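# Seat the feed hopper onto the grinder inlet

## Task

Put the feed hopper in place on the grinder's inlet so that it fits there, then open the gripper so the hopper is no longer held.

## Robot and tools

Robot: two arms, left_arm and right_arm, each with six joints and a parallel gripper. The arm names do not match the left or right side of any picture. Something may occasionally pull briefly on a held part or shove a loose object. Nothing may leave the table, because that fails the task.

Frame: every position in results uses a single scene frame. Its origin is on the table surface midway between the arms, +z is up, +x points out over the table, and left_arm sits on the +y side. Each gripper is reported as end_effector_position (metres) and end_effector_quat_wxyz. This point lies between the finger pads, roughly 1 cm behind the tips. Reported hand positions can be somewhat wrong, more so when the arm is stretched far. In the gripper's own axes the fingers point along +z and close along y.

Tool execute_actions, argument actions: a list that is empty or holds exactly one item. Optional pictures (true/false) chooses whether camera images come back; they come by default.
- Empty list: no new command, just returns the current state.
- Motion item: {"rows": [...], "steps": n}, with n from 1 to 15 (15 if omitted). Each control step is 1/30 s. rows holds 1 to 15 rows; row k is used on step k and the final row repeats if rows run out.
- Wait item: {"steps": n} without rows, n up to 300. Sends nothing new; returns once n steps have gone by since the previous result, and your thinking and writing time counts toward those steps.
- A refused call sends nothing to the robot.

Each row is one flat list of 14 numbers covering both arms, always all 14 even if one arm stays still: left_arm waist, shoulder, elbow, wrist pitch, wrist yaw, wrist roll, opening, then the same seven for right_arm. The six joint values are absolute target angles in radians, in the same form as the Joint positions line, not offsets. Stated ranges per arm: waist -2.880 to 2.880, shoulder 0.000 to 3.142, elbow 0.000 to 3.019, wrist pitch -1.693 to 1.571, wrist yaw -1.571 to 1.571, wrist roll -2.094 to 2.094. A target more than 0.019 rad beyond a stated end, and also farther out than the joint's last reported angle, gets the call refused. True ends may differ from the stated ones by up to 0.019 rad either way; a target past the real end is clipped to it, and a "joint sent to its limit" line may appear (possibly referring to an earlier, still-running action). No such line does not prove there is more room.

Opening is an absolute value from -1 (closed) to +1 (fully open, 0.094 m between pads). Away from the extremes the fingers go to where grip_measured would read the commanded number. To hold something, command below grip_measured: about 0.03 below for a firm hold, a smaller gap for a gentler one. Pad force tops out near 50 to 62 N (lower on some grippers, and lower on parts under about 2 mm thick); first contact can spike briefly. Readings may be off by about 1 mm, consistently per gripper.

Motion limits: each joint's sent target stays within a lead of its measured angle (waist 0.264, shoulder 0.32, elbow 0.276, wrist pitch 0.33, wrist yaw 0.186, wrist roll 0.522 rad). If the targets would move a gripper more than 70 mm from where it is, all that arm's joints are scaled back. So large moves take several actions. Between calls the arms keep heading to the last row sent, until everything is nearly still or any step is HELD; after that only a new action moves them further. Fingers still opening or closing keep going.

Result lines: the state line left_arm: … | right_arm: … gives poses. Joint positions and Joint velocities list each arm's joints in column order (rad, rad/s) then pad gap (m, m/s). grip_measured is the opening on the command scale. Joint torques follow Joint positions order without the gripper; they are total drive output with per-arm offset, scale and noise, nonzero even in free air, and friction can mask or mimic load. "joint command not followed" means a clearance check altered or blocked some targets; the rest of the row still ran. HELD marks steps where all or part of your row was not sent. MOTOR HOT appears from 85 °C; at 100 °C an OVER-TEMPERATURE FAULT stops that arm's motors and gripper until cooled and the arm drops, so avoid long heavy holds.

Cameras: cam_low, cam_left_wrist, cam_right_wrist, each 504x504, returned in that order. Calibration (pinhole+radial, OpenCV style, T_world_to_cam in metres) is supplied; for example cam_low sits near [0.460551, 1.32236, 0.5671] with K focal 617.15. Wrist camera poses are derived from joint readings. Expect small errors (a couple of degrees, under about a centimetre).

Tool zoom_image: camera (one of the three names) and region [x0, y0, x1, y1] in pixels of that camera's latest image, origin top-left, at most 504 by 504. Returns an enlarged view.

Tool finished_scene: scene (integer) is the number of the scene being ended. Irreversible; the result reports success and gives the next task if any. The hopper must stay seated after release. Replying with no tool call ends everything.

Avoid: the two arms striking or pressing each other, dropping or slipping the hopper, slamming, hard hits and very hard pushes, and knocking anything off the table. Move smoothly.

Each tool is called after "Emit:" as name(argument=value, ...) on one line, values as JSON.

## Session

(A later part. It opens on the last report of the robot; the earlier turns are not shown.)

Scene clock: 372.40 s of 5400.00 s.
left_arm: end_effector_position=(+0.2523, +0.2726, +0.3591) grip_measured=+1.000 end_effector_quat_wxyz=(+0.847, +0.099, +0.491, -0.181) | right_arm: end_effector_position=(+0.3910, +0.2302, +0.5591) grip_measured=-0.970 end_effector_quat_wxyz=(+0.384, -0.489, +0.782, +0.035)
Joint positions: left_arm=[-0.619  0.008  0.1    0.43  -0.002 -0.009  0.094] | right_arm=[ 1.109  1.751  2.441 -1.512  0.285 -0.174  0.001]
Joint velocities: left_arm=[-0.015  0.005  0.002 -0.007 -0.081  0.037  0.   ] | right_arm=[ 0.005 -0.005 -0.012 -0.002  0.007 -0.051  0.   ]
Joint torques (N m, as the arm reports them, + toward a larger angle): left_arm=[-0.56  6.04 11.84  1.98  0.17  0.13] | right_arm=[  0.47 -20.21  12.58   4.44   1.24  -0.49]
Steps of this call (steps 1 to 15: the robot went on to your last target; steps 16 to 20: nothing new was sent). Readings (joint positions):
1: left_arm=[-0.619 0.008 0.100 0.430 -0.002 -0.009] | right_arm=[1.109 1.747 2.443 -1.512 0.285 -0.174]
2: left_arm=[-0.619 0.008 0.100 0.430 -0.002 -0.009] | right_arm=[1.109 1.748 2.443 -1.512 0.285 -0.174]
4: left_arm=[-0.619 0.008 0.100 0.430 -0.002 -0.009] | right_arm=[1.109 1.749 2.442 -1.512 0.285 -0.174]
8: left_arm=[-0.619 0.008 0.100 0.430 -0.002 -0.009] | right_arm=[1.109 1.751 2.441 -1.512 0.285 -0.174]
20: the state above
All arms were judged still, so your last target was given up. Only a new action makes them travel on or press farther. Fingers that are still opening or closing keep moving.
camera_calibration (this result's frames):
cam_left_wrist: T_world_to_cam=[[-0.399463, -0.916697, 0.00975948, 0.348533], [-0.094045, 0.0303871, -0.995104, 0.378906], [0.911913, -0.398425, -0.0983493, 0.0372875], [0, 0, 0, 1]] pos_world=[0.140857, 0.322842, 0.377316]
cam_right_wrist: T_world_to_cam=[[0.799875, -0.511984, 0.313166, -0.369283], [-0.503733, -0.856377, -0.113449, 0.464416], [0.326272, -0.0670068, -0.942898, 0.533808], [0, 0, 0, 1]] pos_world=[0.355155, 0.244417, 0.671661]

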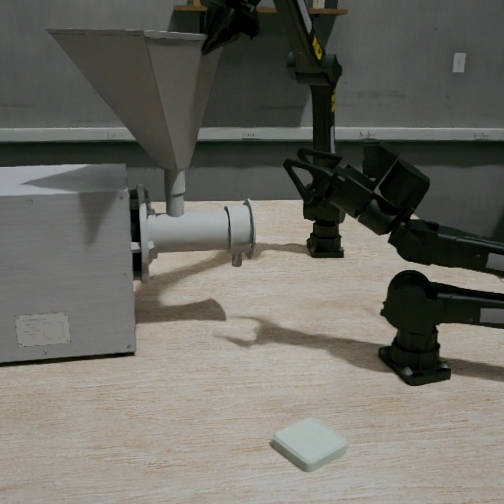

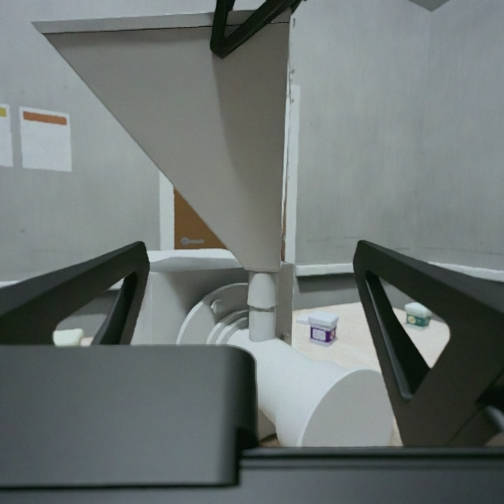

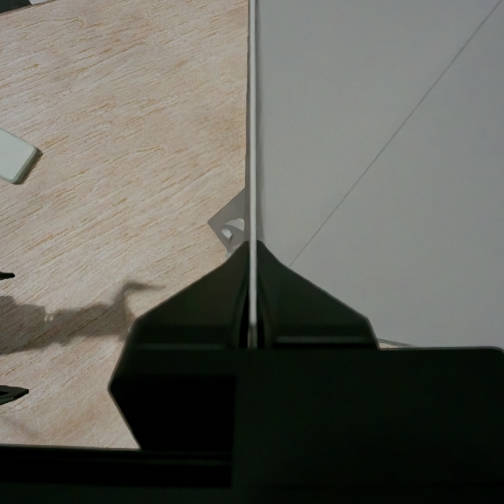

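Engaged. Continue down ~35 mm.

Emit:
execute_actions(actions=[{"rows":[[-0.63,0.02,0.12,0.45,0,0,1,1.115,1.715,2.489,-1.46,0.31,-0.24,-1],[-0.63,0.02,0.12,0.45,0,0,1,1.115,1.72,2.486,-1.46,0.31,-0.24,-1],[-0.63,0.02,0.12,0.45,0,0,1,1.115,1.723,2.483,-1.46,0.31,-0.24,-1],[-0.63,0.02,0.12,0.45,0,0,1,1.115,1.726,2.48,-1.46,0.31,-0.24,-1],[-0.63,0.02,0.12,0.45,0,0,1,1.115,1.729,2.477,-1.46,0.31,-0.24,-1],[-0.63,0.02,0.12,0.45,0,0,1,1.115,1.732,2.474,-1.46,0.31,-0.24,-1],[-0.63,0.02,0.12,0.45,0,0,1,1.115,1.735,2.471,-1.46,0.31,-0.24,-1],[-0.63,0.02,0.12,0.45,0,0,1,1.115,1.738,2.468,-1.46,0.31,-0.24,-1],[-0.63,0.02,0.12,0.45,0,0,1,1.115,1.741,2.465,-1.46,0.31,-0.24,-1],[-0.63,0.02,0.12,0.45,0,0,1,1.115,1.744,2.462,-1.46,0.31,-0.24,-1],[-0.63,0.02,0.12,0.45,0,0,1,1.115,1.747,2.459,-1.46,0.31,-0.24,-1],[-0.63,0.02,0.12,0.45,0,0,1,1.115,1.75,2.456,-1.46,0.31,-0.24,-1]],"steps":15}], pictures=false)

Emit:
execute_actions(actions=[{"steps":20}])

Emit:
zoom_image(camera="cam_low", region=[135,130,215,230])

Scene clock: 376.80 s of 5400.00 s.
left_arm: end_effector_position=(+0.2523, +0.2726, +0.3591) grip_measured=+1.000 end_effector_quat_wxyz=(+0.847, +0.099, +0.491, -0.181) | right_arm: end_effector_position=(+0.3993, +0.2440, +0.5261) grip_measured=-0.970 end_effector_quat_wxyz=(+0.360, -0.499, +0.788, +0.020)
Joint positions: left_arm=[-0.619  0.008  0.1    0.43  -0.002 -0.009  0.094] | right_arm=[ 1.11   1.786  2.415 -1.51   0.289 -0.176  0.001]
Joint velocities: left_arm=[ 0.005 -0.005 -0.007 -0.012 -0.007  0.022  0.   ] | right_arm=[-0.015 -0.005 -0.007 -0.007 -0.022  0.051  0.001]
Joint torques (N m, as the arm reports them, + toward a larger angle): left_arm=[-0.52  6.04 11.84  1.97  0.17  0.13] | right_arm=[  0.68 -20.62  12.17   4.29   1.14  -0.48]
Steps of this call (steps 1 to 90: nothing new was sent; then 0.90 s passed at rest; steps 91 to 105: all 15 steps of this action). Readings (joint positions):
91: left_arm=[-0.619 0.008 0.100 0.430 -0.002 -0.009] | right_arm=[1.109 1.751 2.441 -1.512 0.285 -0.174]
92: left_arm=[-0.619 0.008 0.100 0.430 -0.002 -0.009] | right_arm=[1.109 1.752 2.441 -1.512 0.285 -0.174]
94: left_arm=[-0.619 0.008 0.100 0.430 -0.002 -0.009] | right_arm=[1.109 1.754 2.441 -1.512 0.285 -0.174]
98: left_arm=[-0.619 0.008 0.100 0.430 -0.002 -0.009] | right_arm=[1.109 1.762 2.433 -1.512 0.285 -0.175]
105: the state above

Scene clock: 377.47 s of 5400.00 s.
left_arm: end_effector_position=(+0.2523, +0.2726, +0.3591) grip_measured=+1.000 end_effector_quat_wxyz=(+0.847, +0.099, +0.491, -0.181) | right_arm: end_effector_position=(+0.3992, +0.2442, +0.5261) grip_measured=-0.970 end_effector_quat_wxyz=(+0.360, -0.499, +0.788, +0.020)
Joint positions: left_arm=[-0.619  0.008  0.1    0.43  -0.002 -0.009  0.094] | right_arm=[ 1.11   1.786  2.415 -1.51   0.289 -0.176  0.001]
Joint velocities: left_arm=[-0.015 -0.005  0.007  0.007 -0.051 -0.007  0.   ] | right_arm=[-0.005 -0.005 -0.002 -0.012  0.051 -0.037 -0.   ]
Joint torques (N m, as the arm reports them, + toward a larger angle): left_arm=[-0.58  6.04 11.84  1.97  0.17  0.12] | right_arm=[  0.43 -20.6   12.17   4.3    1.05  -0.47]
Steps of this call (steps 1 to 15: the robot went on to your last target; steps 16 to 20: nothing new was sent). Readings (joint positions):
1: left_arm=[-0.619 0.008 0.100 0.430 -0.002 -0.009] | right_arm=[1.109 1.786 2.415 -1.510 0.289 -0.176]
2: left_arm=[-0.619 0.008 0.100 0.430 -0.002 -0.009] | right_arm=[1.110 1.786 2.415 -1.510 0.289 -0.176]
4: left_arm=[-0.619 0.008 0.100 0.430 -0.002 -0.009] | right_arm=[1.110 1.786 2.415 -1.510 0.289 -0.176]
8: left_arm=[-0.619 0.008 0.100 0.430 -0.002 -0.009] | right_arm=[1.110 1.786 2.415 -1.510 0.289 -0.176]
20: the state above
All arms were judged still, so your last target was given up. Only a new action makes them travel on or press farther. Fingers that are still opening or closing keep moving.
camera_calibration (this result's frames):
cam_left_wrist: T_world_to_cam=[[-0.399463, -0.916697, 0.00975948, 0.348533], [-0.094045, 0.0303871, -0.995104, 0.378906], [0.911913, -0.398425, -0.0983493, 0.0372875], [0, 0, 0, 1]] pos_world=[0.140857, 0.322842, 0.377316]
cam_right_wrist: T_world_to_cam=[[0.807902, -0.494738, 0.320201, -0.369413], [-0.506189, -0.860802, -0.0528429, 0.44697], [0.301773, -0.11939, -0.945875, 0.525128], [0, 0, 0, 1]] pos_world=[0.366231, 0.264686, 0.638611]

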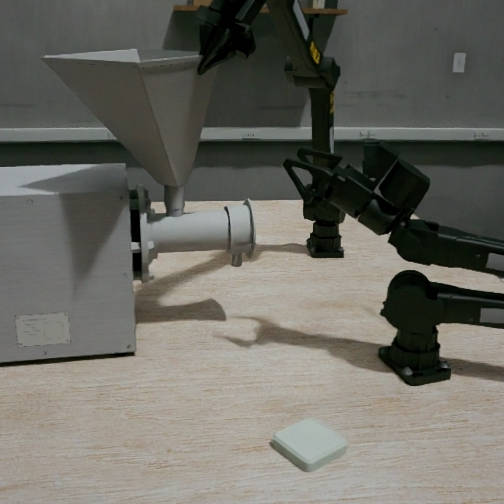

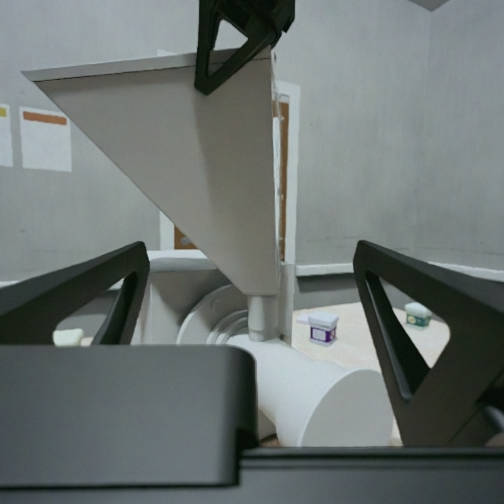

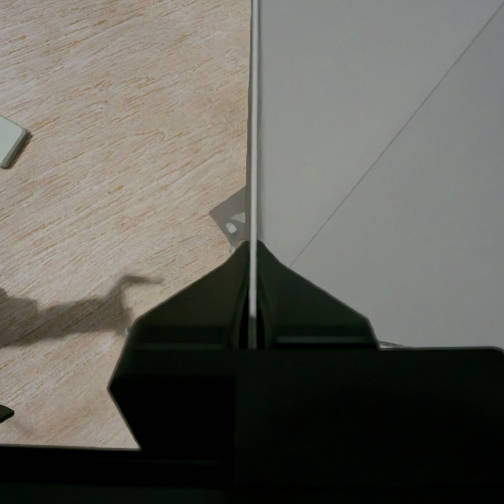

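Region (135, 130, 215, 230) of cam_low's 504x504 image, scaled by 5.040, with more detail than that image has; it fills the left 403 columns of this view, and the rest is white.

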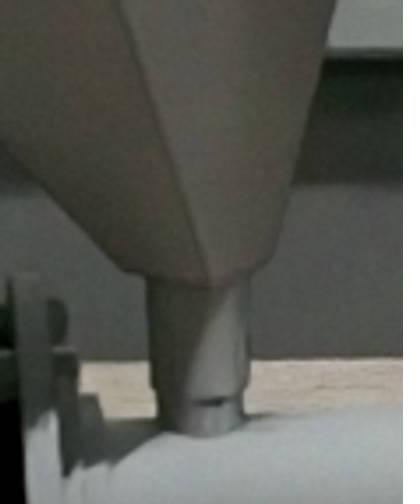

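Emit:
execute_actions(actions=[{"rows":[[-0.63,0.02,0.12,0.45,0,0,1,1.112,1.775,2.43,-1.49,0.295,-0.19,-1],[-0.63,0.02,0.12,0.45,0,0,1,1.112,1.775,2.43,-1.49,0.295,-0.19,-1],[-0.63,0.02,0.12,0.45,0,0,1,1.112,1.775,2.43,-1.49,0.295,-0.19,-1],[-0.63,0.02,0.12,0.45,0,0,1,1.112,1.775,2.43,-1.49,0.295,-0.19,-1],[-0.63,0.02,0.12,0.45,0,0,1,1.112,1.775,2.43,-1.49,0.295,-0.19,-1],[-0.63,0.02,0.12,0.45,0,0,1,1.112,1.775,2.43,-1.49,0.295,-0.19,-0.5]],"steps":15}], pictures=false)

Emit:
execute_actions(actions=[{"rows":[[-0.63,0.02,0.12,0.45,0,0,1,1.112,1.74,2.47,-1.49,0.295,-0.19,-0.5],[-0.63,0.02,0.12,0.45,0,0,1,1.112,1.73,2.48,-1.49,0.295,-0.19,-0.5],[-0.63,0.02,0.12,0.45,0,0,1,1.112,1.72,2.49,-1.49,0.295,-0.19,-0.5],[-0.63,0.02,0.12,0.45,0,0,1,1.112,1.71,2.5,-1.49,0.295,-0.19,-0.5],[-0.63,0.02,0.12,0.45,0,0,1,1.112,1.7,2.51,-1.49,0.295,-0.19,-0.5],[-0.63,0.02,0.12,0.45,0,0,1,1.112,1.69,2.52,-1.49,0.295,-0.19,-0.5],[-0.63,0.02,0.12,0.45,0,0,1,1.112,1.68,2.52,-1.49,0.295,-0.19,-0.5],[-0.63,0.02,0.12,0.45,0,0,1,1.112,1.67,2.52,-1.49,0.295,-0.19,-0.5],[-0.63,0.02,0.12,0.45,0,0,1,1.112,1.66,2.52,-1.49,0.295,-0.19,-0.5],[-0.63,0.02,0.12,0.45,0,0,1,1.112,1.65,2.52,-1.49,0.295,-0.19,-0.5]],"steps":15}])

Emit:
zoom_image(camera="cam_low", region=[135,130,215,230])

Scene clock: 381.50 s of 5400.00 s.
left_arm: end_effector_position=(+0.2523, +0.2726, +0.3591) grip_measured=+1.000 end_effector_quat_wxyz=(+0.847, +0.099, +0.491, -0.181) | right_arm: end_effector_position=(+0.3995, +0.2433, +0.5270) grip_measured=-0.503 end_effector_quat_wxyz=(+0.362, -0.497, +0.788, +0.019)
Joint positions: left_arm=[-0.619  0.008  0.1    0.43  -0.002 -0.009  0.094] | right_arm=[ 1.11   1.784  2.413 -1.509  0.292 -0.174  0.023]
Joint velocities: left_arm=[-0.005 -0.005 -0.012 -0.012  0.022 -0.007  0.   ] | right_arm=[-0.005 -0.015 -0.002 -0.002  0.051 -0.037  0.   ]
Joint torques (N m, as the arm reports them, + toward a larger angle): left_arm=[-0.53  6.03 11.86  2.    0.17  0.13] | right_arm=[  0.45 -18.54  10.09   2.73   0.25  -0.07]
Steps of this call (steps 1 to 90: nothing new was sent; then 0.53 s passed at rest; steps 91 to 105: all 15 steps of this action). Readings (joint positions):
91: left_arm=[-0.619 0.008 0.100 0.430 -0.002 -0.009] | right_arm=[1.110 1.786 2.413 -1.510 0.287 -0.172]
92: left_arm=[-0.619 0.008 0.100 0.430 -0.002 -0.009] | right_arm=[1.110 1.786 2.413 -1.510 0.286 -0.169]
94: left_arm=[-0.619 0.008 0.100 0.430 -0.002 -0.009] | right_arm=[1.110 1.786 2.413 -1.510 0.286 -0.167]
98: left_arm=[-0.619 0.008 0.100 0.430 -0.002 -0.009] | right_arm=[1.110 1.785 2.413 -1.509 0.292 -0.171]
105: the state above

Scene clock: 382.00 s of 5400.00 s.
left_arm: end_effector_position=(+0.2523, +0.2726, +0.3591) grip_measured=+1.000 end_effector_quat_wxyz=(+0.847, +0.099, +0.491, -0.181) | right_arm: end_effector_position=(+0.3701, +0.1912, +0.6283) grip_measured=-0.503 end_effector_quat_wxyz=(+0.438, -0.466, +0.766, +0.061)
Joint positions: left_arm=[-0.619  0.008  0.1    0.43  -0.002 -0.009  0.094] | right_arm=[ 1.11   1.664  2.482 -1.509  0.292 -0.174  0.023]
Joint velocities: left_arm=[ 0.005 -0.005 -0.012 -0.017 -0.022 -0.022  0.   ] | right_arm=[-0.005 -0.337  0.198  0.002  0.007  0.007 -0.002]
Joint torques (N m, as the arm reports them, + toward a larger angle): left_arm=[-0.61  5.99 11.85  1.98  0.17  0.13] | right_arm=[  0.05 -13.71   9.87   2.97   0.22  -0.07]
Steps of this call (steps 1 to 15: all 15 steps of this action). Readings (joint positions):
1: left_arm=[-0.619 0.008 0.100 0.430 -0.002 -0.009] | right_arm=[1.110 1.783 2.414 -1.509 0.292 -0.174]
2: left_arm=[-0.619 0.008 0.100 0.430 -0.002 -0.009] | right_arm=[1.110 1.781 2.416 -1.509 0.292 -0.174]
4: left_arm=[-0.619 0.008 0.100 0.430 -0.002 -0.009] | right_arm=[1.110 1.776 2.424 -1.509 0.292 -0.174]
8: left_arm=[-0.619 0.008 0.100 0.430 -0.002 -0.009] | right_arm=[1.110 1.746 2.443 -1.509 0.292 -0.174]
15: the state above
camera_calibration (this result's frames):
cam_left_wrist: T_world_to_cam=[[-0.399463, -0.916697, 0.00975948, 0.348533], [-0.094045, 0.0303871, -0.995104, 0.378906], [0.911913, -0.398425, -0.0983493, 0.0372875], [0, 0, 0, 1]] pos_world=[0.140857, 0.322842, 0.377316]
cam_right_wrist: T_world_to_cam=[[0.77589, -0.550488, 0.308152, -0.374843], [-0.495332, -0.834077, -0.242822, 0.502237], [0.390693, 0.0357651, -0.919826, 0.545289], [0, 0, 0, 1]] pos_world=[0.326571, 0.193055, 0.739033]

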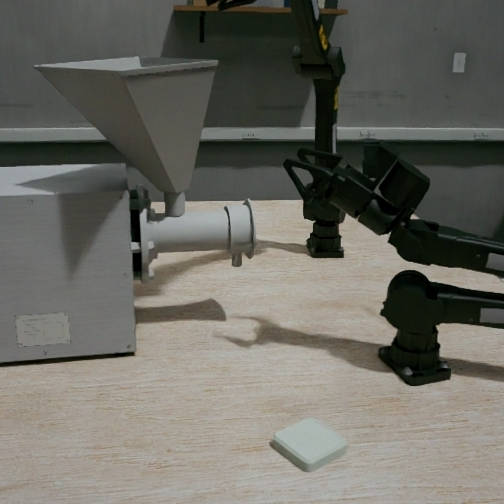

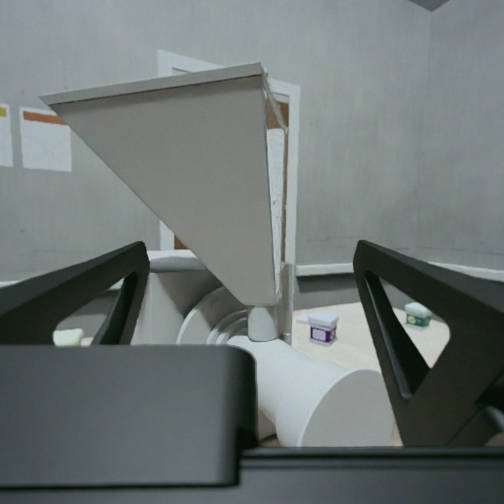

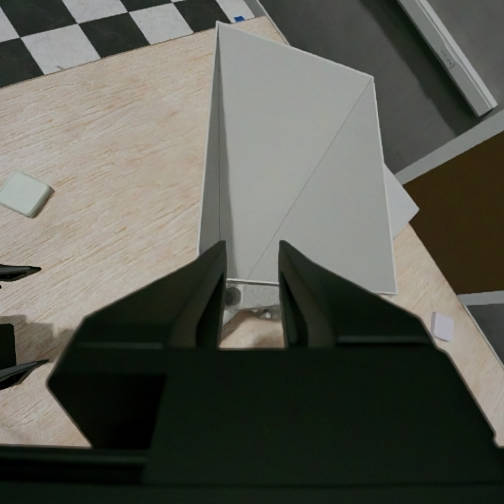

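Region (135, 130, 215, 230) of cam_low's 504x504 image, scaled by 5.040, with more detail than that image has; it fills the left 403 columns of this view, and the rest is white.

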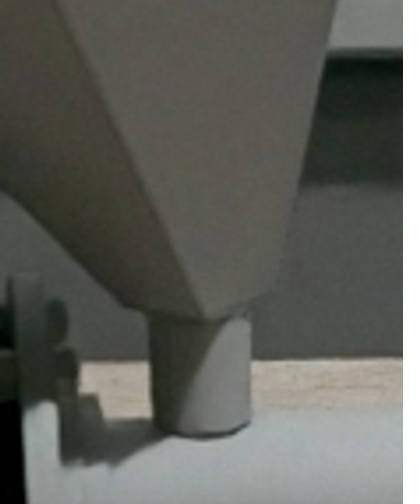

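Fully seated.

Emit:
finished_scene(scene=1)

The scene is finished: the task was done.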